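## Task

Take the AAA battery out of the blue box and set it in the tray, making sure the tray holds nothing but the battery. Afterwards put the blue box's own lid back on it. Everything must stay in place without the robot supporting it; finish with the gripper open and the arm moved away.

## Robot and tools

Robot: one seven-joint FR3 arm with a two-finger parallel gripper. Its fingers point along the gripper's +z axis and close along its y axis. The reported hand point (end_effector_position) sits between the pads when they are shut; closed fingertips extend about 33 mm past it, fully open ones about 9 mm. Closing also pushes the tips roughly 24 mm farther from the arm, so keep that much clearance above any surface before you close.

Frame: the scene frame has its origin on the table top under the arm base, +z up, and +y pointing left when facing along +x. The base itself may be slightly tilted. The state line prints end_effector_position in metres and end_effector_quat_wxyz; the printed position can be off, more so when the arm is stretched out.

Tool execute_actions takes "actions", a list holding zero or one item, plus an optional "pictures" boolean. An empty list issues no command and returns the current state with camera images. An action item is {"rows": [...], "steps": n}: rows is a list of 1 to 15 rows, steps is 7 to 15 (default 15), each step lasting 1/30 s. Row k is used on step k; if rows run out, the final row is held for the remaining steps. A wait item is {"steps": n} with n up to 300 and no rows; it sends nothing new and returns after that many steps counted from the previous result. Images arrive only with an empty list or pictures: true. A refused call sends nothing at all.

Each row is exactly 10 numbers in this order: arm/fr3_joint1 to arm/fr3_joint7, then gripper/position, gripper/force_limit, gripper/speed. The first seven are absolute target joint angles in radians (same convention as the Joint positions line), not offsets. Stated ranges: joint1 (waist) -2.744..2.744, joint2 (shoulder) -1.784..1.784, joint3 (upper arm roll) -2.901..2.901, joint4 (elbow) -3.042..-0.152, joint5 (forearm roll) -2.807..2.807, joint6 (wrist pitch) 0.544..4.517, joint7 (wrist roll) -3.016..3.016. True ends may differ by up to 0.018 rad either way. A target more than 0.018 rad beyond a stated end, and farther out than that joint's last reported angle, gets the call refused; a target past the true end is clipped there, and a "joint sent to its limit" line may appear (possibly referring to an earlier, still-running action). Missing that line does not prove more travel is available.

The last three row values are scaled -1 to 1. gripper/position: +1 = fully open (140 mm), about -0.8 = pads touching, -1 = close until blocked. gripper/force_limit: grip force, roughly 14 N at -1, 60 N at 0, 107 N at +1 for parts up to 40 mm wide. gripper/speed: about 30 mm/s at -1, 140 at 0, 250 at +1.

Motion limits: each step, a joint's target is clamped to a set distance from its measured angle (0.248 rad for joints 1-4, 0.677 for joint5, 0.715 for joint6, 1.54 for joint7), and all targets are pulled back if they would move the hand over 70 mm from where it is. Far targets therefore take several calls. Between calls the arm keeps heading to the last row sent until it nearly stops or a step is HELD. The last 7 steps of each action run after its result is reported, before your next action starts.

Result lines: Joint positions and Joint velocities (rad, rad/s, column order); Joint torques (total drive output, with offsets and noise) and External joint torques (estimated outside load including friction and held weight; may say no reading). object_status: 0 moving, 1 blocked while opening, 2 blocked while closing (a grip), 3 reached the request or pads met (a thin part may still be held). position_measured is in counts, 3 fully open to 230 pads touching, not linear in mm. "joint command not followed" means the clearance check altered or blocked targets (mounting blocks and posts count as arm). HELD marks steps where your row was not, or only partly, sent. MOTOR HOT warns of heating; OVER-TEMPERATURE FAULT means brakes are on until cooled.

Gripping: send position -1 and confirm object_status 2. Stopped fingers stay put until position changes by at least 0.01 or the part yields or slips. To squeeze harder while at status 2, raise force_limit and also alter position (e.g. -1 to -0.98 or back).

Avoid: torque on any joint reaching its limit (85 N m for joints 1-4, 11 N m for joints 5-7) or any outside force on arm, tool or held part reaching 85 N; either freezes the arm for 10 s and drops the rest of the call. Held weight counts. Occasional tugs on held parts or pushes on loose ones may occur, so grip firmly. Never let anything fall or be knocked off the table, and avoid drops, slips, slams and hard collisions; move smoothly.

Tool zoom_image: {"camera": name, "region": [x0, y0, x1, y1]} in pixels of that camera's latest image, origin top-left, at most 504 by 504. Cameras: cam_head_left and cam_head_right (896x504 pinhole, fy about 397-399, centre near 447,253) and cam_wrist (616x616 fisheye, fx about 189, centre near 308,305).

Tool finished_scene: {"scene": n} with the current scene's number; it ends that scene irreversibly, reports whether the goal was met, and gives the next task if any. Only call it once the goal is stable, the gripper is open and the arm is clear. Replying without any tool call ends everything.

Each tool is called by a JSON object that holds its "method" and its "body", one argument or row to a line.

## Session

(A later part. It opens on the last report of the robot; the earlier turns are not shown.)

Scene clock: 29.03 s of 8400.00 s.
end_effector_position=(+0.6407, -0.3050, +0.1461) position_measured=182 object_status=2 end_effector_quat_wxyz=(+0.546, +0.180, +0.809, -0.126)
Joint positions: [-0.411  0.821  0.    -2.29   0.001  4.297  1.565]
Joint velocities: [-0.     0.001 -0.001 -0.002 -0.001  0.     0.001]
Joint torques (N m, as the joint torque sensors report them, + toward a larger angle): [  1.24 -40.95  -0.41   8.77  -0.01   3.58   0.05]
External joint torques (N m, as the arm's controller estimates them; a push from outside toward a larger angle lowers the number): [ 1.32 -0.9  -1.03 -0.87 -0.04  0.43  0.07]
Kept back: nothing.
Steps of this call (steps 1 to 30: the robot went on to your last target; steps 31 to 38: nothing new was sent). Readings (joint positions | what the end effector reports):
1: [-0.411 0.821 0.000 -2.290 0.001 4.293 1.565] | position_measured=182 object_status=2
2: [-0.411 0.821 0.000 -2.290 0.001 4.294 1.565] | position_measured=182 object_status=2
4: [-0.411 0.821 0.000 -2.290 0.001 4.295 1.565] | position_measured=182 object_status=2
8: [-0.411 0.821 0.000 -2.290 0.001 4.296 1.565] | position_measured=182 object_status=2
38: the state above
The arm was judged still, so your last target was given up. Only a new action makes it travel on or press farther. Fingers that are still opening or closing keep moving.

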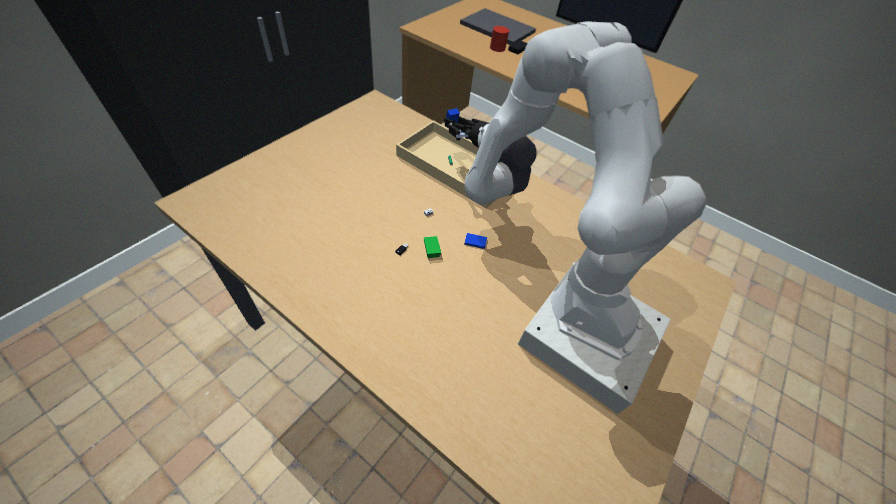

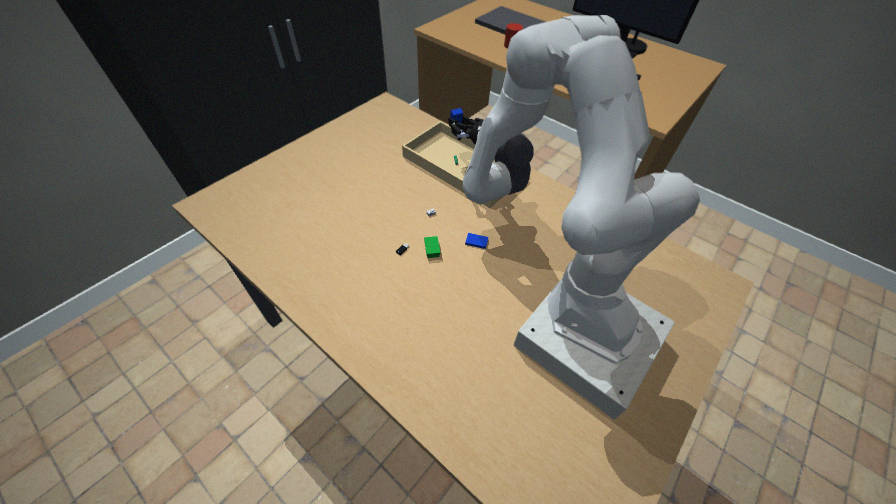

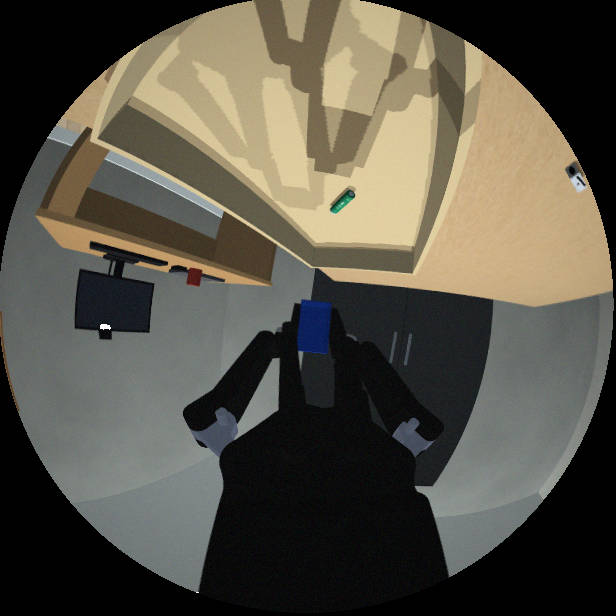

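{"method": "execute_actions", "body": {
  "actions": [
    {"rows":[[-0.41,0.77,0,-2.26,0,4.13,1.568,-1,0,0],[-0.41,0.72,0,-2.23,0,3.96,1.568,-1,0,0],[-0.41,0.67,0,-2.2,0,3.8,1.568,-1,0,0],[-0.41,0.67,0,-2.2,0,3.8,1.568,-1,0,0],[-0.41,0.61,0,-2.17,0,3.63,1.568,-1,0,0],[-0.41,0.56,0,-2.14,0,3.46,1.568,-1,0,0],[-0.41,0.5,0,-2.11,0,3.3,1.568,-1,0,0]],"steps":15}
  ]
}}

{"method": "execute_actions", "body": {
  "actions": [
    {"rows":[[-0.41,0.47,0,-2.1,0,3.2,1.568,-1,0,0],[-0.41,0.44,0,-2.09,0,3.05,1.568,-1,0,0],[-0.41,0.41,0,-2.08,0,2.9,1.568,-1,0,0],[-0.41,0.41,0,-2.08,0,2.9,1.568,-1,0,0],[-0.41,0.385,0,-2.065,0,2.75,1.568,-1,0,0],[-0.41,0.36,0,-2.05,0,2.6,1.568,-1,0,0]],"steps":15}
  ]
}}

{"method": "execute_actions", "body": {
  "actions": [
    {"rows":[[-0.41,0.355,0,-2.03,0,2.35,1.568,-1,0,0],[-0.41,0.355,0,-2.03,0,2.35,1.568,-1,0,0],[-0.41,0.35,0,-2.0,0,2.1,1.568,-1,0,0],[-0.41,0.35,0,-2.0,0,2.1,1.568,-1,0,0],[-0.41,0.35,0,-2.0,0,2.1,1.568,-1,0,0],[-0.41,0.35,0,-2.0,0,1.8,1.568,-1,0,0]],"steps":15}
  ]
}}

{"method": "execute_actions", "body": {
  "actions": [
    {"rows":[[-0.35,0.35,0,-2.0,0,1.8,1.568,-1,0,0],[-0.3,0.35,0,-2.0,0,1.8,1.568,-1,0,0],[-0.25,0.35,0,-2.0,0,1.8,1.568,-1,0,0],[-0.2,0.35,0,-2.0,0,1.8,1.568,-1,0,0],[-0.16,0.35,0,-2.0,0,1.8,1.568,-1,0,0],[-0.124,0.35,0,-2.0,0,1.8,1.568,-1,0,0]],"steps":15}
  ]
}}

{"method": "execute_actions", "body": {
  "actions": [
    {"rows":[[-0.124,0.39,0,-1.97,0,1.8,1.568,-1,0,0],[-0.124,0.43,0,-1.94,0,1.79,1.568,-1,0,0],[-0.124,0.46,0,-1.91,0,1.785,1.568,-1,0,0],[-0.124,0.5,0,-1.88,0,1.78,1.568,-1,0,0],[-0.124,0.5,0,-1.88,0,1.78,1.568,-1,0,0],[-0.124,0.538,0,-1.849,0,1.787,1.568,-1,0,0]],"steps":15}
  ],
  "pictures": true
}}

Scene clock: 30.30 s of 8400.00 s.
end_effector_position=(+0.7090, -0.3373, +0.2093) position_measured=182 object_status=2 end_effector_quat_wxyz=(+0.464, +0.191, +0.858, -0.107)
Joint positions: [-0.411  0.58   0.    -2.151  0.001  3.721  1.565]
Joint velocities: [ 0.    -1.242  0.001  0.68   0.001 -2.499  0.001]
Joint torques (N m, as the joint torque sensors report them, + toward a larger angle): [  1.51 -29.08   0.29   7.16   0.19   2.04   0.13]
External joint torques (N m, as the arm's controller estimates them; a push from outside toward a larger angle lowers the number): [ 1.43 -1.13 -0.3   0.18 -0.02 -0.89  0.14]
Steps of this call (steps 1 to 30: nothing new was sent; steps 31 to 38: the first 8 steps of this action). Readings (joint positions | what the end effector reports):
31: [-0.411 0.816 0.000 -2.288 0.001 4.274 1.565] | position_measured=182 object_status=2
32: [-0.411 0.801 0.000 -2.279 0.001 4.224 1.565] | position_measured=182 object_status=2
34: [-0.411 0.742 0.000 -2.242 0.001 4.088 1.565] | position_measured=182 object_status=2
38: the state above

Scene clock: 30.80 s of 8400.00 s.
end_effector_position=(+0.6601, -0.3138, +0.1863) position_measured=182 object_status=2 end_effector_quat_wxyz=(+0.238, +0.211, +0.946, -0.055)
Joint positions: [-0.411  0.391  0.    -2.067  0.001  2.95   1.565]
Joint velocities: [ 0.001 -0.364 -0.001  0.184 -0.001 -1.531  0.001]
Joint torques (N m, as the joint torque sensors report them, + toward a larger angle): [  1.34 -36.46   0.21  17.54   0.51   2.35  -0.02]
External joint torques (N m, as the arm's controller estimates them; a push from outside toward a larger angle lowers the number): [ 1.3  -1.32 -0.16 -0.13  0.04 -0.68 -0.01]
Steps of this call (steps 1 to 7: the last 7 steps of your previous action; steps 8 to 15: the first 8 steps of this action). Readings (joint positions | what the end effector reports):
8: [-0.411 0.492 0.000 -2.106 0.001 3.383 1.565] | position_measured=182 object_status=2
9: [-0.411 0.484 0.000 -2.105 0.001 3.329 1.565] | position_measured=182 object_status=2
11: [-0.411 0.453 0.000 -2.097 0.001 3.194 1.565] | position_measured=182 object_status=2
15: the state above

Scene clock: 31.30 s of 8400.00 s.
end_effector_position=(+0.5401, -0.2566, +0.1393) position_measured=182 object_status=2 end_effector_quat_wxyz=(-0.004, +0.218, +0.976, +0.000)
Joint positions: [-0.411  0.355  0.    -2.019  0.001  2.364  1.565]
Joint velocities: [-0.    -0.012 -0.     0.054  0.001 -1.142 -0.   ]
Joint torques (N m, as the joint torque sensors report them, + toward a larger angle): [  1.   -40.91   0.42  21.68   0.59   2.     0.03]
External joint torques (N m, as the arm's controller estimates them; a push from outside toward a larger angle lowers the number): [ 1.03 -0.87  0.12  0.46  0.02 -0.66  0.03]
Steps of this call (steps 1 to 7: the last 7 steps of your previous action; steps 8 to 15: the first 8 steps of this action). Readings (joint positions | what the end effector reports):
8: [-0.411 0.360 0.000 -2.048 0.001 2.660 1.565] | position_measured=182 object_status=2
9: [-0.411 0.359 0.000 -2.044 0.001 2.617 1.565] | position_measured=182 object_status=2
11: [-0.411 0.359 0.000 -2.033 0.001 2.528 1.565] | position_measured=182 object_status=2
15: the state above

Scene clock: 31.80 s of 8400.00 s.
end_effector_position=(+0.4411, -0.1109, +0.1400) position_measured=182 object_status=2 end_effector_quat_wxyz=(-0.224, +0.117, +0.967, +0.026)
Joint positions: [-0.205  0.353 -0.008 -2.002  0.001  1.898  1.565]
Joint velocities: [ 1.037 -0.01   0.14   0.02  -0.001 -0.569 -0.002]
Joint torques (N m, as the joint torque sensors report them, + toward a larger angle): [ -0.67 -40.16  -1.72  19.25   0.43   0.66   0.09]
External joint torques (N m, as the arm's controller estimates them; a push from outside toward a larger angle lowers the number): [ 3.03 -0.35  0.95 -0.06 -0.07 -0.34  0.07]
Steps of this call (steps 1 to 7: the last 7 steps of your previous action; steps 8 to 15: the first 8 steps of this action). Readings (joint positions | what the end effector reports):
8: [-0.406 0.354 -0.003 -2.007 0.001 2.056 1.565] | position_measured=182 object_status=2
9: [-0.392 0.354 -0.008 -2.006 0.001 2.023 1.565] | position_measured=182 object_status=2
11: [-0.344 0.354 -0.014 -2.005 0.001 1.972 1.565] | position_measured=182 object_status=2
15: the state above

Scene clock: 32.30 s of 8400.00 s.
end_effector_position=(+0.4419, -0.0684, +0.1075) position_measured=182 object_status=2 end_effector_quat_wxyz=(-0.288, +0.072, +0.955, +0.023)
Joint positions: [-0.122  0.514  0.001 -1.871  0.001  1.797  1.565]
Joint velocities: [-0.     0.437 -0.001  0.207 -0.001 -0.044  0.   ]
Joint torques (N m, as the joint torque sensors report them, + toward a larger angle): [ -0.68 -50.75  -0.58  21.27   0.45   0.11   0.02]
External joint torques (N m, as the arm's controller estimates them; a push from outside toward a larger angle lowers the number): [-0.85  1.01 -1.2  -0.59 -0.13 -0.51  0.  ]
Steps of this call (steps 1 to 7: the last 7 steps of your previous action; steps 8 to 15: the first 8 steps of this action). Readings (joint positions | what the end effector reports):
8: [-0.119 0.357 0.006 -1.995 0.001 1.820 1.565] | position_measured=182 object_status=2
9: [-0.120 0.372 0.005 -1.978 0.001 1.816 1.565] | position_measured=182 object_status=2
11: [-0.121 0.421 0.002 -1.932 0.001 1.806 1.565] | position_measured=182 object_status=2
15: the state above

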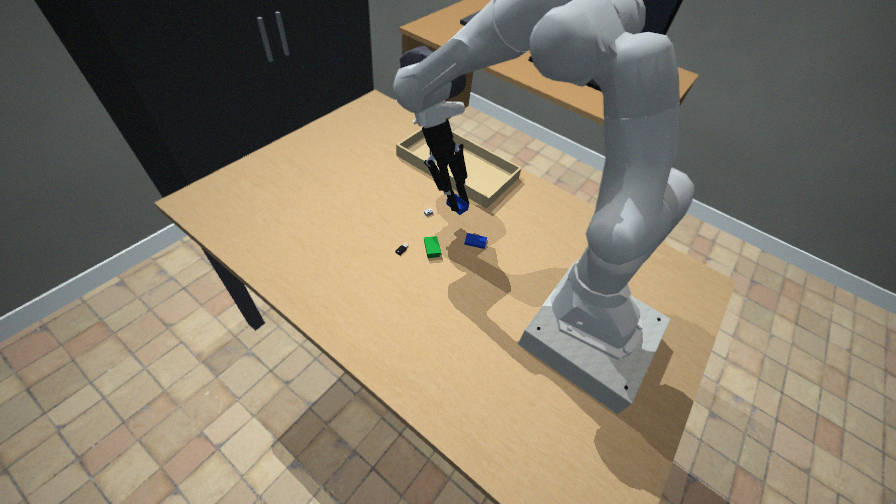

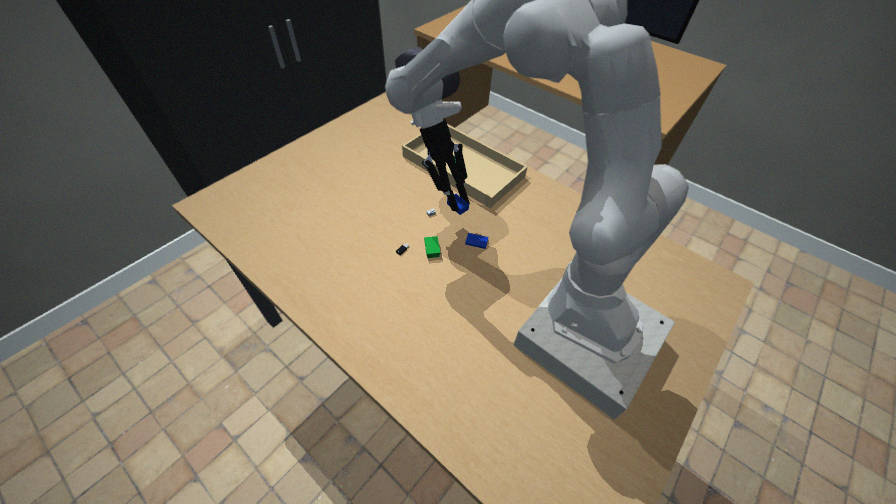

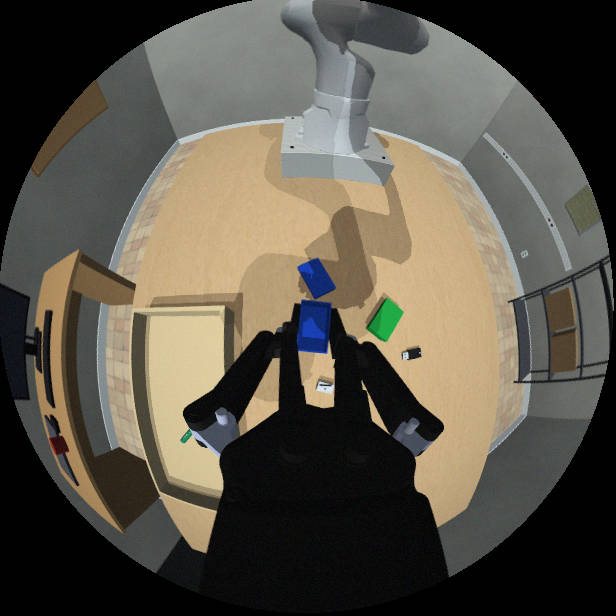

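Descend, interpolating.

{"method": "execute_actions", "body": {
  "actions": [
    {"rows":[[-0.124,0.55,0,-1.848,0,1.797,1.568,-1,0,0],[-0.124,0.562,0,-1.846,0,1.807,1.568,-1,0,0],[-0.124,0.574,0,-1.845,0,1.818,1.568,-1,0,0],[-0.124,0.586,0,-1.844,0,1.828,1.568,-1,0,0],[-0.124,0.598,0,-1.842,0,1.838,1.568,-1,0,0],[-0.124,0.61,0,-1.841,0,1.848,1.568,-1,0,0],[-0.124,0.62,0,-1.84,0,1.857,1.568,-1,0,0],[-0.124,0.63,0,-1.839,0,1.865,1.568,-1,0,0],[-0.124,0.638,0,-1.838,0,1.872,1.568,-1,0,0],[-0.124,0.646,0,-1.837,0,1.879,1.568,-1,0,0],[-0.124,0.652,0,-1.837,0,1.884,1.568,-1,0,0],[-0.124,0.657,0,-1.836,0,1.889,1.568,-1,0,0],[-0.124,0.661,0,-1.836,0,1.892,1.568,-1,0,0],[-0.124,0.664,0,-1.835,0,1.895,1.568,-1,0,0],[-0.124,0.666,0,-1.835,0,1.896,1.568,-1,0,0]],"steps":15}
  ]
}}

{"method": "execute_actions", "body": {
  "actions": [
    {"rows":[[-0.124,0.667,0,-1.835,0,1.897,1.568,-1,0,0]],"steps":12}
  ],
  "pictures": true
}}

Scene clock: 33.10 s of 8400.00 s.
end_effector_position=(+0.4394, -0.0681, +0.0707) position_measured=182 object_status=2 end_effector_quat_wxyz=(-0.301, +0.071, +0.951, +0.024)
Joint positions: [-0.122  0.603  0.001 -1.842  0.001  1.828  1.565]
Joint velocities: [-0.001  0.355  0.     0.009 -0.     0.212 -0.   ]
Joint torques (N m, as the joint torque sensors report them, + toward a larger angle): [ -0.45 -44.86  -0.09  18.58   0.36   0.94   0.03]
External joint torques (N m, as the arm's controller estimates them; a push from outside toward a larger angle lowers the number): [-0.31  1.84 -0.53 -0.35 -0.17  0.52  0.01]
Steps of this call (steps 1 to 7: the last 7 steps of your previous action; steps 8 to 16: the robot went on to your last target; steps 17 to 24: the first 8 steps of this action). Readings (joint positions | what the end effector reports):
17: [-0.122 0.540 0.001 -1.850 0.001 1.791 1.565] | position_measured=182 object_status=2
18: [-0.122 0.543 0.001 -1.849 0.001 1.793 1.565] | position_measured=182 object_status=2
20: [-0.122 0.557 0.001 -1.845 0.001 1.802 1.565] | position_measured=182 object_status=2
24: the state above

Scene clock: 33.50 s of 8400.00 s.
end_effector_position=(+0.4367, -0.0677, +0.0367) position_measured=182 object_status=2 end_effector_quat_wxyz=(-0.303, +0.071, +0.950, +0.024)
Joint positions: [-0.122  0.666  0.001 -1.838  0.001  1.886  1.565]
Joint velocities: [ 0.    -0.002 -0.001  0.011 -0.     0.052 -0.001]
Joint torques (N m, as the joint torque sensors report them, + toward a larger angle): [ -0.24 -44.38  -0.51  18.75   0.39   1.06   0.09]
External joint torques (N m, as the arm's controller estimates them; a push from outside toward a larger angle lowers the number): [-0.05  1.55 -0.96  0.65 -0.1   0.48  0.07]
Steps of this call (steps 1 to 7: the last 7 steps of your previous action; steps 8 to 12: the first 5 steps of this action). Readings (joint positions | what the end effector reports):
8: [-0.122 0.663 0.001 -1.839 0.001 1.875 1.565] | position_measured=182 object_status=2
9: [-0.122 0.665 0.001 -1.839 0.001 1.879 1.565] | position_measured=182 object_status=2
11: [-0.122 0.666 0.001 -1.838 0.001 1.884 1.565] | position_measured=182 object_status=2
12: the state above

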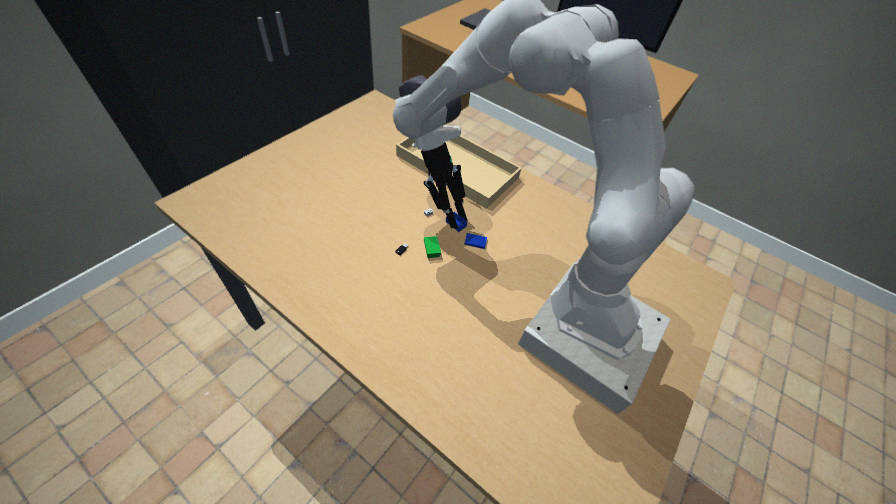

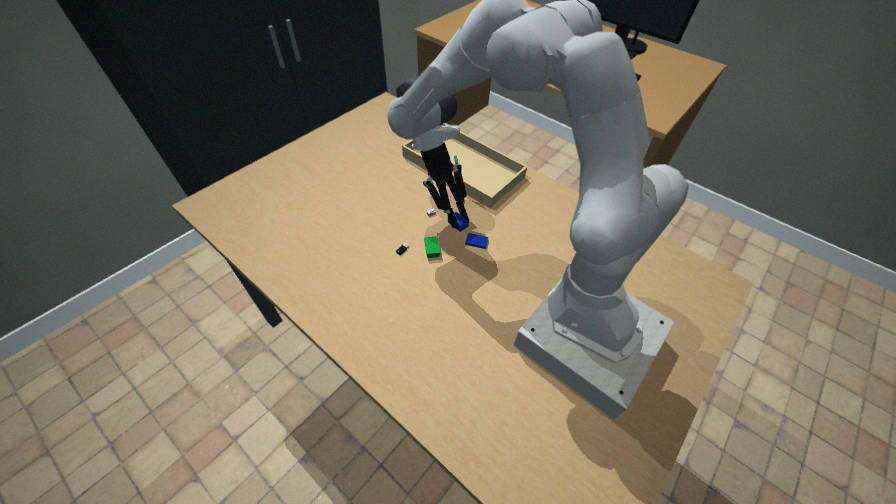

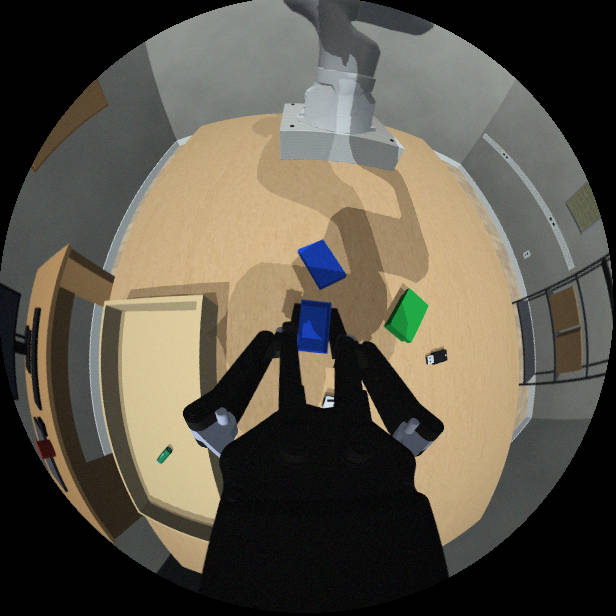

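{"method": "execute_actions", "body": {
  "actions": [
    {"rows":[[-0.124,0.668,0,-1.835,0,1.898,1.568,-1,0,0],[-0.124,0.668,0,-1.835,0,1.898,1.568,-1,0,0],[-0.124,0.668,0,-1.835,0,1.898,1.568,-0.1,0,0.3],[-0.124,0.668,0,-1.835,0,1.898,1.568,-0.1,0,0.3],[-0.124,0.668,0,-1.835,0,1.898,1.568,-0.1,0,0.3],[-0.124,0.668,0,-1.835,0,1.898,1.568,-0.1,0,0.3],[-0.124,0.668,0,-1.835,0,1.898,1.568,-0.1,0,0.3],[-0.124,0.668,0,-1.835,0,1.898,1.568,-0.1,0,0.3],[-0.124,0.668,0,-1.835,0,1.898,1.568,-0.1,0,0.3],[-0.124,0.64,0,-1.838,0,1.875,1.568,-0.1,0,0.3],[-0.124,0.61,0,-1.841,0,1.85,1.568,-0.1,0,0.3],[-0.124,0.58,0,-1.844,0,1.825,1.568,-0.1,0,0.3],[-0.124,0.538,0,-1.849,0,1.787,1.568,-0.1,0,0.3]],"steps":15}
  ]
}}

{"method": "execute_actions", "body": {
  "actions": [
    {"rows":[[-0.124,0.45,0,-1.95,0,1.9,1.5,-0.1,0,0.3],[-0.124,0.36,0,-2.07,0,2.05,1.4,-0.1,0,0.3],[-0.124,0.27,0,-2.2,0,2.2,1.3,-0.1,0,0.3],[-0.124,0.19,0,-2.35,0,2.4,1.2,-0.1,0,0.3],[-0.124,0.1,0,-2.5,0,2.6,1.1,-0.1,0,0.3]],"steps":15}
  ]
}}

{"method": "execute_actions", "body": {
  "actions": [
    {"rows":[[-0.124,0.04,0,-2.6,0,2.64,1.1,-0.1,0,0.3],[-0.124,-0.02,0,-2.7,0,2.68,1.1,-0.1,0,0.3],[-0.124,-0.07,0,-2.8,0,2.73,1.1,-0.1,0,0.3],[-0.124,-0.07,0,-2.8,0,2.73,1.1,-0.1,0,0.3],[-0.124,-0.07,0,-2.886,0,2.82,1.1,-0.1,0,0.3]],"steps":15}
  ]
}}

{"method": "execute_actions", "body": {
  "actions": [
    {"rows":[[-0.124,-0.07,0,-2.886,0,2.82,1.1,-0.1,0,0.3]],"steps":12}
  ],
  "pictures": true
}}

Scene clock: 34.97 s of 8400.00 s.
end_effector_position=(+0.4404, -0.0683, +0.0359) position_measured=142 object_status=0 end_effector_quat_wxyz=(-0.297, +0.072, +0.952, +0.023)
Joint positions: [-0.122  0.666  0.001 -1.837  0.001  1.895  1.565]
Joint velocities: [ 0.001  0.001 -0.001  0.002 -0.     0.001  0.001]
Joint torques (N m, as the joint torque sensors report them, + toward a larger angle): [ -0.2  -43.92  -0.37  17.7    0.35   1.05   0.12]
External joint torques (N m, as the arm's controller estimates them; a push from outside toward a larger angle lowers the number): [-0.11  1.33 -0.9  -0.23 -0.15  0.45  0.11]
Steps of this call (steps 1 to 7: the last 7 steps of your previous action; steps 8 to 15: the robot went on to your last target; steps 16 to 36: nothing new was sent; steps 37 to 44: the first 8 steps of this action). Readings (joint positions | what the end effector reports):
37: [-0.122 0.666 0.001 -1.837 0.001 1.895 1.565] | position_measured=182 object_status=2
38: [-0.122 0.666 0.001 -1.837 0.001 1.895 1.565] | position_measured=182 object_status=2
40: [-0.122 0.666 0.001 -1.837 0.001 1.895 1.565] | position_measured=182 object_status=0
44: the state above

Scene clock: 35.47 s of 8400.00 s.
end_effector_position=(+0.4621, -0.0718, +0.1318) position_measured=141 object_status=3 end_effector_quat_wxyz=(-0.095, -0.013, +0.995, +0.015)
Joint positions: [-0.122  0.174  0.    -2.283  0.001  2.262  1.388]
Joint velocities: [-0.001 -1.366 -0.    -2.059  0.     2.053 -0.943]
Joint torques (N m, as the joint torque sensors report them, + toward a larger angle): [ -0.01 -10.84  -0.36  12.41   0.34   1.88  -0.63]
External joint torques (N m, as the arm's controller estimates them; a push from outside toward a larger angle lowers the number): [ 0.28 -1.74 -0.2  -2.96 -0.07  0.84 -0.62]
Steps of this call (steps 1 to 7: the last 7 steps of your previous action; steps 8 to 15: the first 8 steps of this action). Readings (joint positions | what the end effector reports):
8: [-0.122 0.540 0.001 -1.869 0.001 1.847 1.560] | position_measured=141 object_status=3
9: [-0.122 0.491 0.000 -1.923 0.001 1.879 1.546] | position_measured=141 object_status=3
11: [-0.122 0.367 0.000 -2.062 0.001 1.990 1.498] | position_measured=141 object_status=3
15: the state above

Scene clock: 35.97 s of 8400.00 s.
end_effector_position=(+0.3330, -0.0521, +0.0724) position_measured=141 object_status=3 end_effector_quat_wxyz=(-0.035, -0.128, +0.991, +0.009)
Joint positions: [-0.123 -0.057  0.    -2.851  0.001  2.721  1.158]
Joint velocities: [-0.    -0.054 -0.    -0.574 -0.001  0.52  -0.182]
Joint torques (N m, as the joint torque sensors report them, + toward a larger angle): [ -0.34 -27.07  -0.13  21.71   0.03   4.29  -0.27]
External joint torques (N m, as the arm's controller estimates them; a push from outside toward a larger angle lowers the number): [-0.07 -1.85  0.2  -2.44 -0.41  0.55 -0.27]
Steps of this call (steps 1 to 7: the last 7 steps of your previous action; steps 8 to 15: the first 8 steps of this action). Readings (joint positions | what the end effector reports):
8: [-0.123 0.095 0.000 -2.513 0.001 2.535 1.222] | position_measured=141 object_status=3
9: [-0.123 0.064 0.000 -2.561 0.001 2.562 1.209] | position_measured=141 object_status=3
11: [-0.123 -0.012 0.000 -2.687 0.001 2.615 1.189] | position_measured=141 object_status=3
15: the state above

Scene clock: 36.37 s of 8400.00 s.
end_effector_position=(+0.3435, -0.0538, +0.0737) position_measured=141 object_status=3 end_effector_quat_wxyz=(-0.003, -0.148, +0.989, -0.000)
Joint positions: [-0.123 -0.068  0.    -2.884  0.001  2.808  1.118]
Joint velocities: [ 0.001 -0.001 -0.001 -0.002  0.001  0.056 -0.049]
Joint torques (N m, as the joint torque sensors report them, + toward a larger angle): [  0.59 -21.32  -0.26  12.99   0.02   2.95  -0.22]
External joint torques (N m, as the arm's controller estimates them; a push from outside toward a larger angle lowers the number): [ 0.59 -1.17 -0.2  -1.78 -0.24  0.55 -0.22]
Steps of this call (steps 1 to 7: the last 7 steps of your previous action; steps 8 to 12: the first 5 steps of this action). Readings (joint positions | what the end effector reports):
8: [-0.123 -0.068 0.000 -2.883 0.001 2.797 1.126] | position_measured=141 object_status=3
9: [-0.123 -0.068 0.000 -2.884 0.001 2.801 1.124] | position_measured=141 object_status=3
11: [-0.123 -0.068 0.000 -2.884 0.001 2.806 1.120] | position_measured=141 object_status=3
12: the state above

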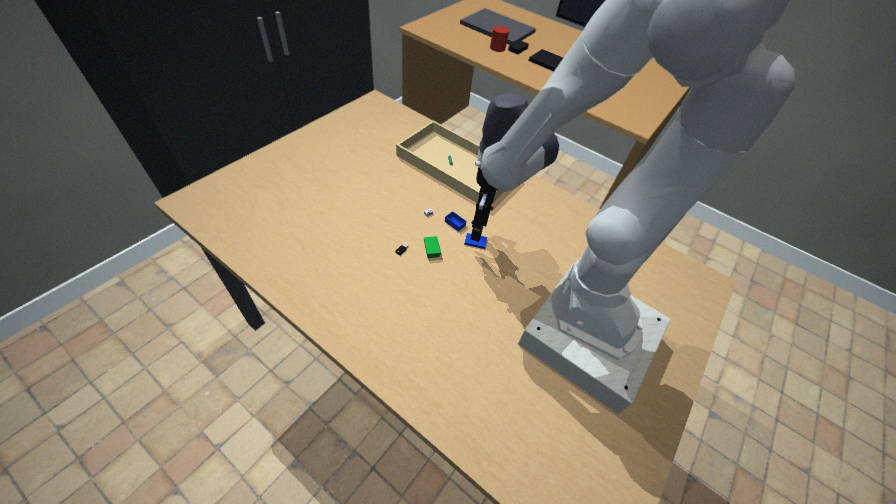

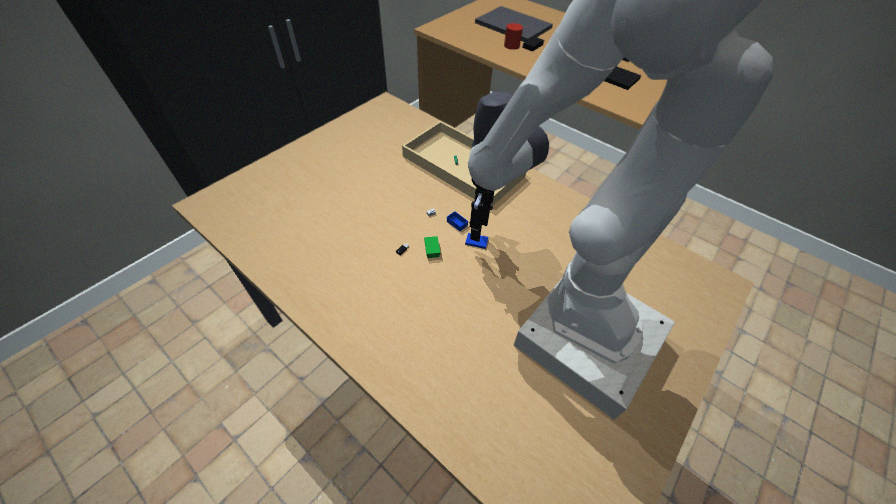

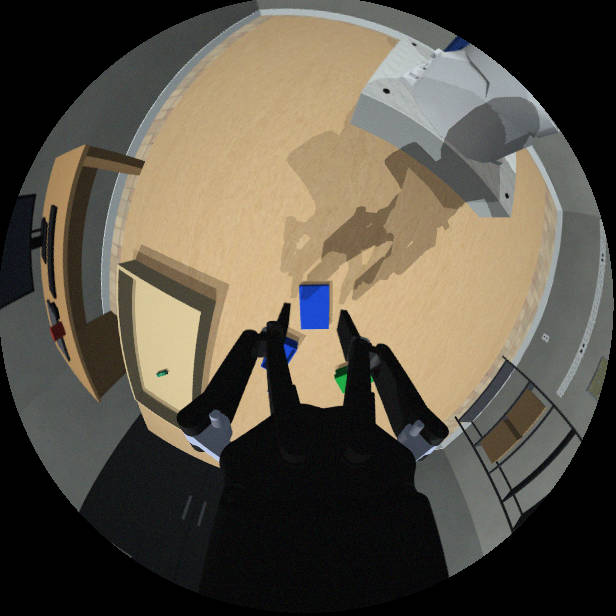

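{"method": "execute_actions", "body": {
  "actions": [
    {"rows":[[-0.124,-0.05,0,-2.886,0,2.838,1.1,-0.1,0,0.3],[-0.124,-0.03,0,-2.885,0,2.856,1.1,-0.1,0,0.3],[-0.124,-0.01,0,-2.884,0,2.874,1.1,-0.1,0,0.3],[-0.124,0.01,0,-2.883,0,2.892,1.1,-0.1,0,0.3],[-0.124,0.025,0,-2.882,0,2.906,1.1,-0.1,0,0.3],[-0.124,0.04,0,-2.881,0,2.92,1.1,-0.1,0,0.3],[-0.124,0.052,0,-2.88,0,2.93,1.1,-0.1,0,0.3],[-0.124,0.06,0,-2.879,0,2.938,1.1,-0.1,0,0.3],[-0.124,0.066,0,-2.879,0,2.943,1.1,-0.1,0,0.3]],"steps":15}
  ]
}}

{"method": "execute_actions", "body": {
  "actions": [
    {"rows":[[-0.124,0.066,0,-2.879,0,2.943,1.1,-0.1,0,0.3]],"steps":10}
  ],
  "pictures": true
}}

Scene clock: 38.03 s of 8400.00 s.
end_effector_position=(+0.3340, -0.0524, +0.0459) position_measured=141 object_status=3 end_effector_quat_wxyz=(-0.013, -0.155, +0.988, +0.003)
Joint positions: [-0.123  0.032  0.    -2.883  0.001  2.886  1.103]
Joint velocities: [-0.     0.389  0.001  0.006 -0.     0.29   0.001]
Joint torques (N m, as the joint torque sensors report them, + toward a larger angle): [ -0.26 -23.83  -0.32  14.07  -0.01   3.16  -0.28]
External joint torques (N m, as the arm's controller estimates them; a push from outside toward a larger angle lowers the number): [-0.27  1.27 -0.37  0.03 -0.17  0.55 -0.28]
Steps of this call (steps 1 to 7: the last 7 steps of your previous action; steps 8 to 30: the robot went on to your last target; steps 31 to 42: nothing new was sent; steps 43 to 50: the first 8 steps of this action). Readings (joint positions | what the end effector reports):
43: [-0.123 -0.066 0.000 -2.884 0.001 2.820 1.103] | position_measured=141 object_status=3
44: [-0.123 -0.059 0.000 -2.884 0.001 2.826 1.103] | position_measured=141 object_status=3
46: [-0.123 -0.031 0.000 -2.883 0.001 2.844 1.103] | position_measured=141 object_status=3
50: the state above

Scene clock: 38.37 s of 8400.00 s.
end_effector_position=(+0.3384, -0.0531, +0.0392) position_measured=141 object_status=3 end_effector_quat_wxyz=(-0.005, -0.155, +0.988, +0.001)
Joint positions: [-0.123  0.064  0.    -2.881  0.001  2.933  1.103]
Joint velocities: [ 0.001  0.001  0.001  0.003 -0.001  0.048  0.001]
Joint torques (N m, as the joint torque sensors report them, + toward a larger angle): [ -0.42 -22.29  -0.69  13.22  -0.09   2.79  -0.17]
External joint torques (N m, as the arm's controller estimates them; a push from outside toward a larger angle lowers the number): [-0.44 -0.12 -0.77  1.04 -0.23  0.42 -0.17]
Steps of this call (steps 1 to 7: the last 7 steps of your previous action; steps 8 to 10: the first 3 steps of this action). Readings (joint positions | what the end effector reports):
8: [-0.123 0.064 0.000 -2.881 0.001 2.929 1.103] | position_measured=141 object_status=3
9: [-0.123 0.064 0.000 -2.881 0.001 2.931 1.103] | position_measured=141 object_status=3
10: the state above

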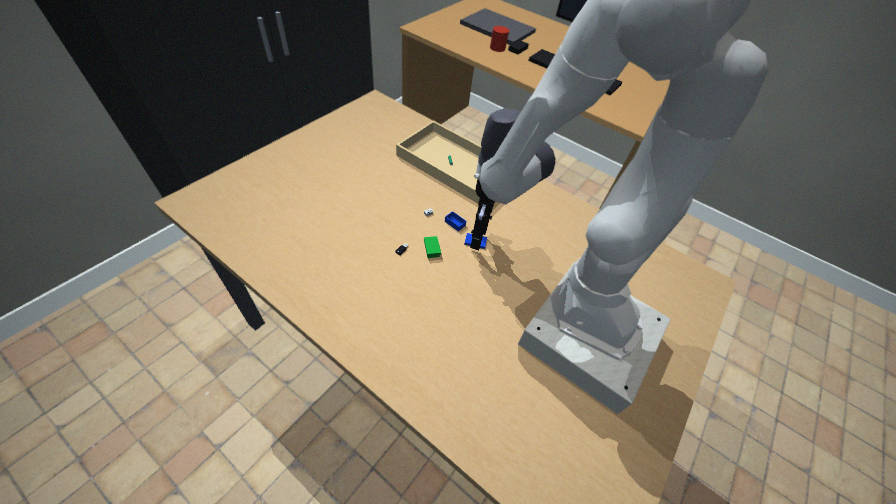

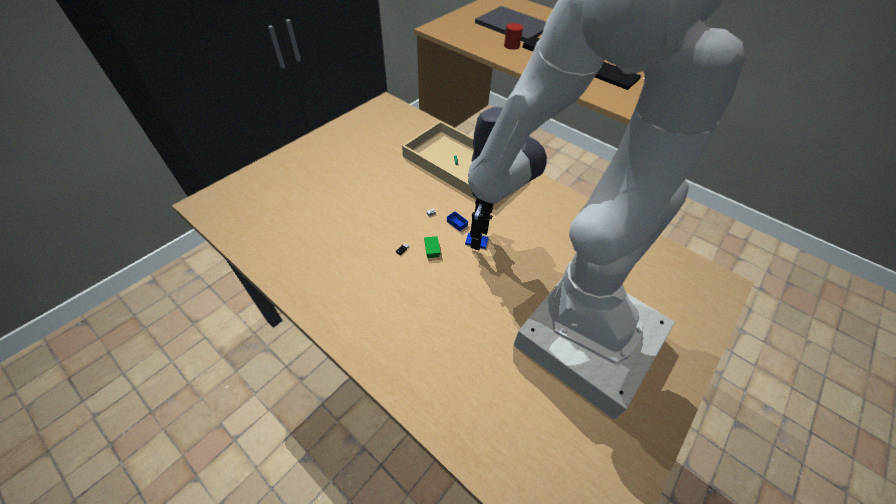

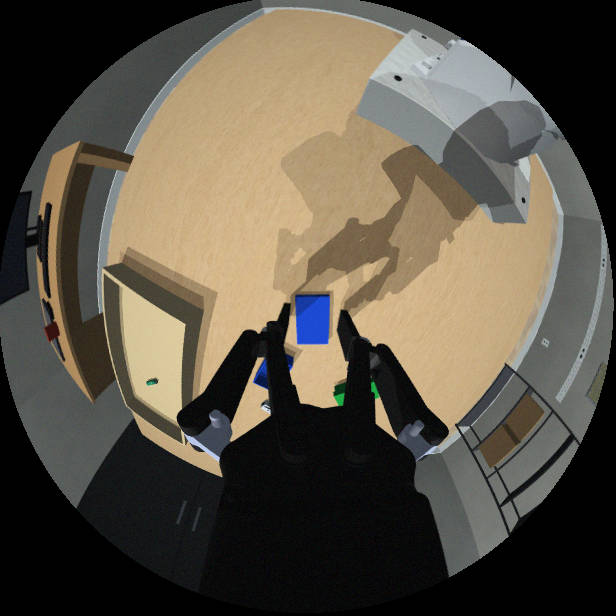

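{"method": "execute_actions", "body": {
  "actions": [
    {"rows":[[-0.124,0.066,0,-2.879,0,2.943,1.1,-1,-0.4,0]],"steps":15}
  ]
}}

{"method": "execute_actions", "body": {
  "actions": [
    {"rows":[[-0.124,0.066,0,-2.879,0,2.943,1.1,-1,-0.4,0]],"steps":15}
  ]
}}

Scene clock: 38.93 s of 8400.00 s.
end_effector_position=(+0.3423, -0.0537, +0.0405) position_measured=192 object_status=0 end_effector_quat_wxyz=(-0.000, -0.155, +0.988, -0.001)
Joint positions: [-0.123  0.064  0.    -2.879  0.001  2.941  1.103]
Joint velocities: [ 0.    -0.007 -0.     0.008 -0.001  0.014 -0.001]
Joint torques (N m, as the joint torque sensors report them, + toward a larger angle): [ -0.38 -19.63  -0.48  10.52  -0.05   2.42  -0.25]
External joint torques (N m, as the arm's controller estimates them; a push from outside toward a larger angle lowers the number): [-0.33  2.6  -0.48 -1.78 -0.21  0.02 -0.25]
Steps of this call (steps 1 to 7: the last 7 steps of your previous action; steps 8 to 9: the robot went on to your last target; steps 10 to 17: the first 8 steps of this action). Readings (joint positions | what the end effector reports):
10: [-0.123 0.064 0.000 -2.881 0.001 2.939 1.103] | position_measured=141 object_status=0
11: [-0.123 0.064 0.000 -2.881 0.001 2.940 1.103] | position_measured=147 object_status=0
13: [-0.123 0.064 0.000 -2.881 0.001 2.940 1.103] | position_measured=162 object_status=0
17: the state above

Scene clock: 39.43 s of 8400.00 s.
end_effector_position=(+0.3428, -0.0538, +0.0406) position_measured=232 object_status=3 end_effector_quat_wxyz=(+0.000, -0.155, +0.988, -0.001)
Joint positions: [-0.123  0.064  0.    -2.879  0.001  2.942  1.103]
Joint velocities: [-0.    -0.     0.001  0.    -0.001  0.001 -0.   ]
Joint torques (N m, as the joint torque sensors report them, + toward a larger angle): [  0.25 -21.22  -0.69  11.19  -0.13   2.59  -0.24]
External joint torques (N m, as the arm's controller estimates them; a push from outside toward a larger angle lowers the number): [ 0.3   1.09 -0.69 -1.22 -0.29  0.16 -0.24]
Steps of this call (steps 1 to 7: the last 7 steps of your previous action; steps 8 to 15: the first 8 steps of this action). Readings (joint positions | what the end effector reports):
8: [-0.123 0.064 0.000 -2.879 0.001 2.942 1.103] | position_measured=232 object_status=0
9: [-0.123 0.064 0.000 -2.879 0.001 2.942 1.103] | position_measured=232 object_status=0
11: [-0.123 0.064 0.000 -2.879 0.001 2.942 1.103] | position_measured=232 object_status=3
15: the state above

{"method": "execute_actions", "body": {
  "actions": []
}}

{"method": "zoom_image", "body": {
  "camera": "cam_head_left",
  "region": [420,190,540,270]
}}

Scene clock: 39.67 s of 8400.00 s.
end_effector_position=(+0.3428, -0.0538, +0.0406) position_measured=232 object_status=3 end_effector_quat_wxyz=(+0.000, -0.155, +0.988, -0.001)
Joint positions: [-0.123  0.064  0.    -2.879  0.001  2.942  1.103]
Joint velocities: [ 0.001  0.001  0.    -0.001 -0.    -0.    -0.001]
Joint torques (N m, as the joint torque sensors report them, + toward a larger angle): [  0.03 -21.32  -0.09  11.05   0.02   2.67  -0.26]
External joint torques (N m, as the arm's controller estimates them; a push from outside toward a larger angle lowers the number): [ 0.09  0.95 -0.09 -1.34 -0.15  0.24 -0.26]
Kept back: nothing.
Steps of this call (steps 1 to 7: the last 7 steps of your previous action). Readings (joint positions | what the end effector reports):
1: [-0.123 0.064 0.000 -2.879 0.001 2.942 1.103] | position_measured=232 object_status=3
2: [-0.123 0.064 0.000 -2.879 0.001 2.942 1.103] | position_measured=232 object_status=3
4: [-0.123 0.064 0.000 -2.879 0.001 2.942 1.103] | position_measured=232 object_status=3
7: the state above

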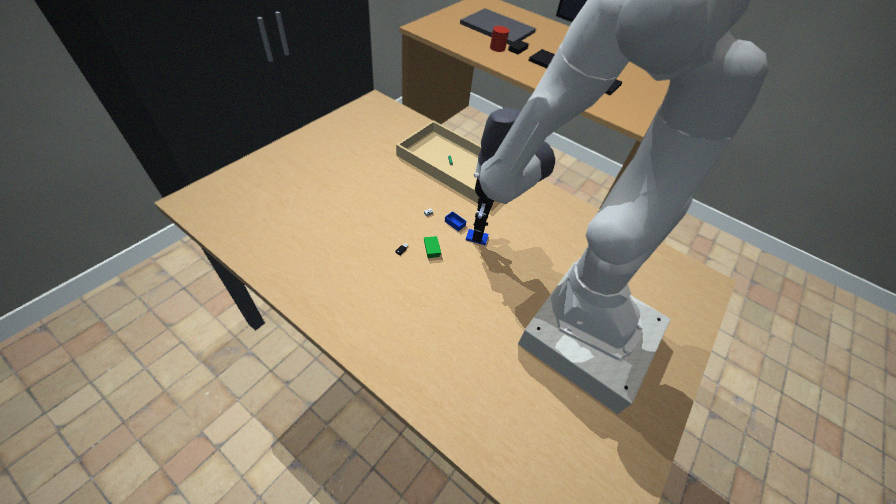

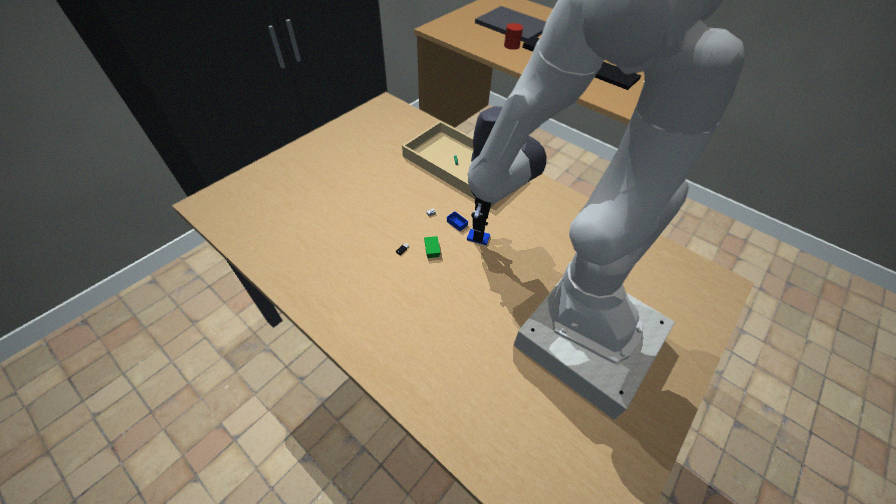

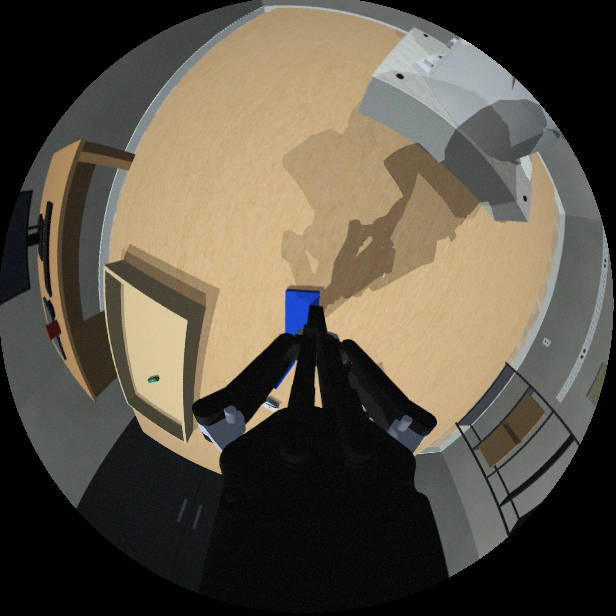

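Region (420, 190, 540, 270) of cam_head_left's 896x504 image, scaled by 4.200, with more detail than that image has.

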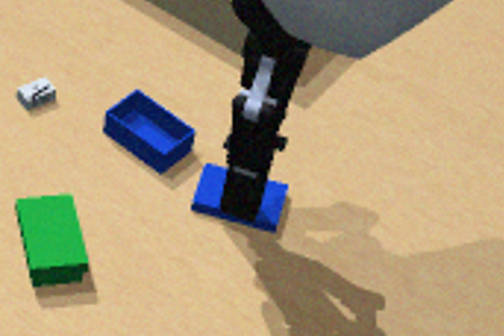

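{"method": "execute_actions", "body": {
  "actions": [
    {"rows":[[-0.124,0.04,0,-2.881,0,2.92,1.1,-1,-0.4,0],[-0.124,0.01,0,-2.883,0,2.892,1.1,-1,-0.4,0],[-0.124,-0.01,0,-2.884,0,2.874,1.1,-1,-0.4,0],[-0.124,-0.01,0,-2.884,0,2.874,1.1,-1,-0.4,0],[-0.15,-0.01,0,-2.884,0,2.874,1.075,0,-0.4,0.5]],"steps":15}
  ]
}}

{"method": "execute_actions", "body": {
  "actions": [
    {"rows":[[-0.15,-0.01,0,-2.884,0,2.874,1.075,0,-0.4,0.5]],"steps":15}
  ],
  "pictures": true
}}

Scene clock: 40.47 s of 8400.00 s.
end_effector_position=(+0.3490, -0.0616, +0.0599) position_measured=204 object_status=0 end_effector_quat_wxyz=(+0.009, -0.150, +0.989, -0.004)
Joint positions: [-0.142 -0.006  0.    -2.883  0.001  2.895  1.095]
Joint velocities: [-0.085 -0.048 -0.008  0.    -0.    -0.103 -0.055]
Joint torques (N m, as the joint torque sensors report them, + toward a larger angle): [  1.05 -22.14  -0.16  12.64   0.02   2.2   -0.07]
External joint torques (N m, as the arm's controller estimates them; a push from outside toward a larger angle lowers the number): [ 0.05 -2.02 -1.1  -0.41 -0.05 -0.18 -0.07]
Steps of this call (steps 1 to 15: the robot went on to your last target; step 16: nothing new was sent; steps 17 to 24: the first 8 steps of this action). Readings (joint positions | what the end effector reports):
17: [-0.123 0.061 0.000 -2.880 0.001 2.939 1.103] | position_measured=232 object_status=3
18: [-0.123 0.050 0.000 -2.881 0.001 2.931 1.103] | position_measured=232 object_status=3
20: [-0.123 0.019 0.000 -2.883 0.001 2.913 1.103] | position_measured=232 object_status=3
24: the state above

Scene clock: 40.97 s of 8400.00 s.
end_effector_position=(+0.3441, -0.0626, +0.0591) position_measured=129 object_status=3 end_effector_quat_wxyz=(+0.002, -0.154, +0.988, -0.002)
Joint positions: [-0.147 -0.008  0.    -2.883  0.001  2.877  1.081]
Joint velocities: [ 0.    -0.    -0.    -0.001  0.    -0.005 -0.008]
Joint torques (N m, as the joint torque sensors report them, + toward a larger angle): [ -0.4  -22.    -1.04  11.47   0.05   2.17  -0.15]
External joint torques (N m, as the arm's controller estimates them; a push from outside toward a larger angle lowers the number): [-0.35 -0.86 -0.98 -2.26 -0.17 -0.28 -0.15]
Steps of this call (steps 1 to 7: the last 7 steps of your previous action; steps 8 to 15: the first 8 steps of this action). Readings (joint positions | what the end effector reports):
8: [-0.147 -0.008 0.000 -2.883 0.001 2.880 1.085] | position_measured=129 object_status=0
9: [-0.147 -0.008 0.000 -2.883 0.001 2.880 1.084] | position_measured=129 object_status=0
11: [-0.147 -0.008 0.000 -2.883 0.001 2.879 1.083] | position_measured=129 object_status=0
15: the state above

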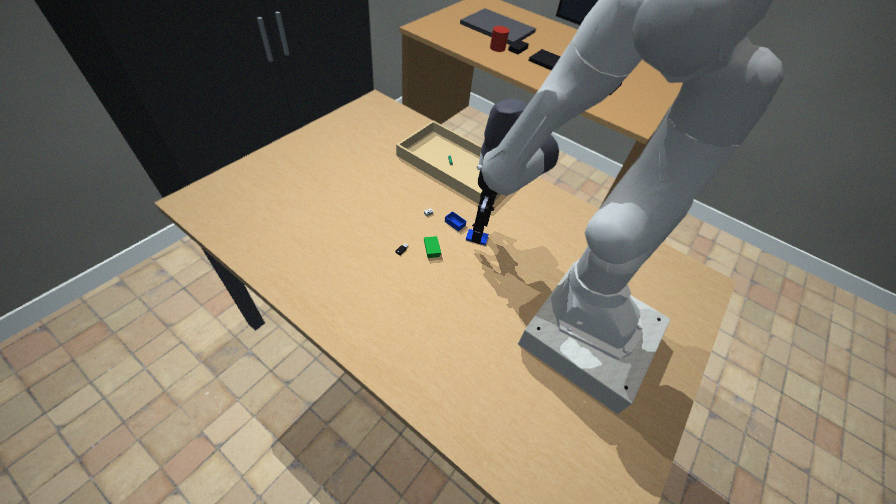

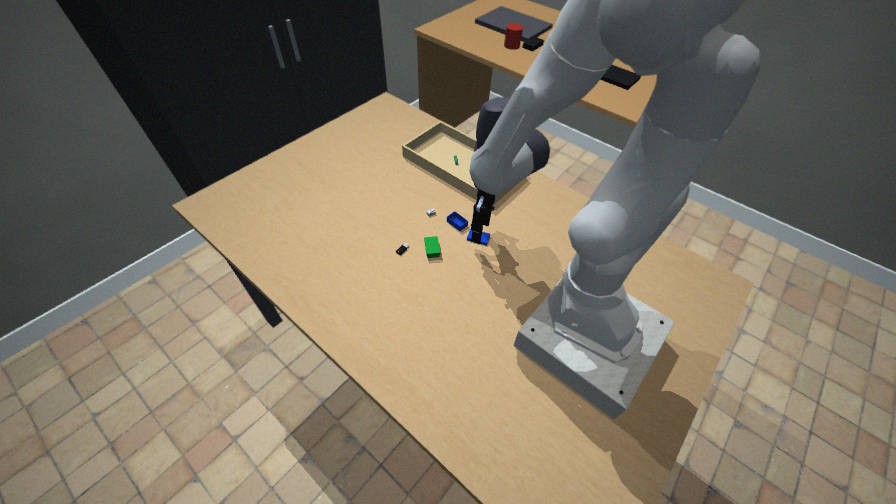

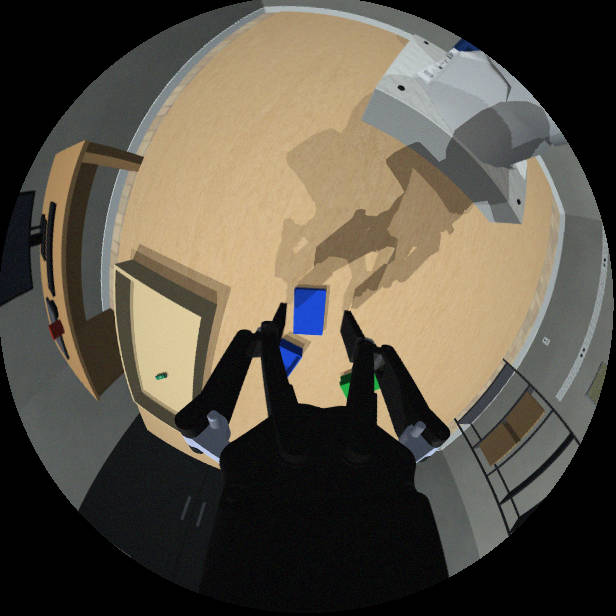

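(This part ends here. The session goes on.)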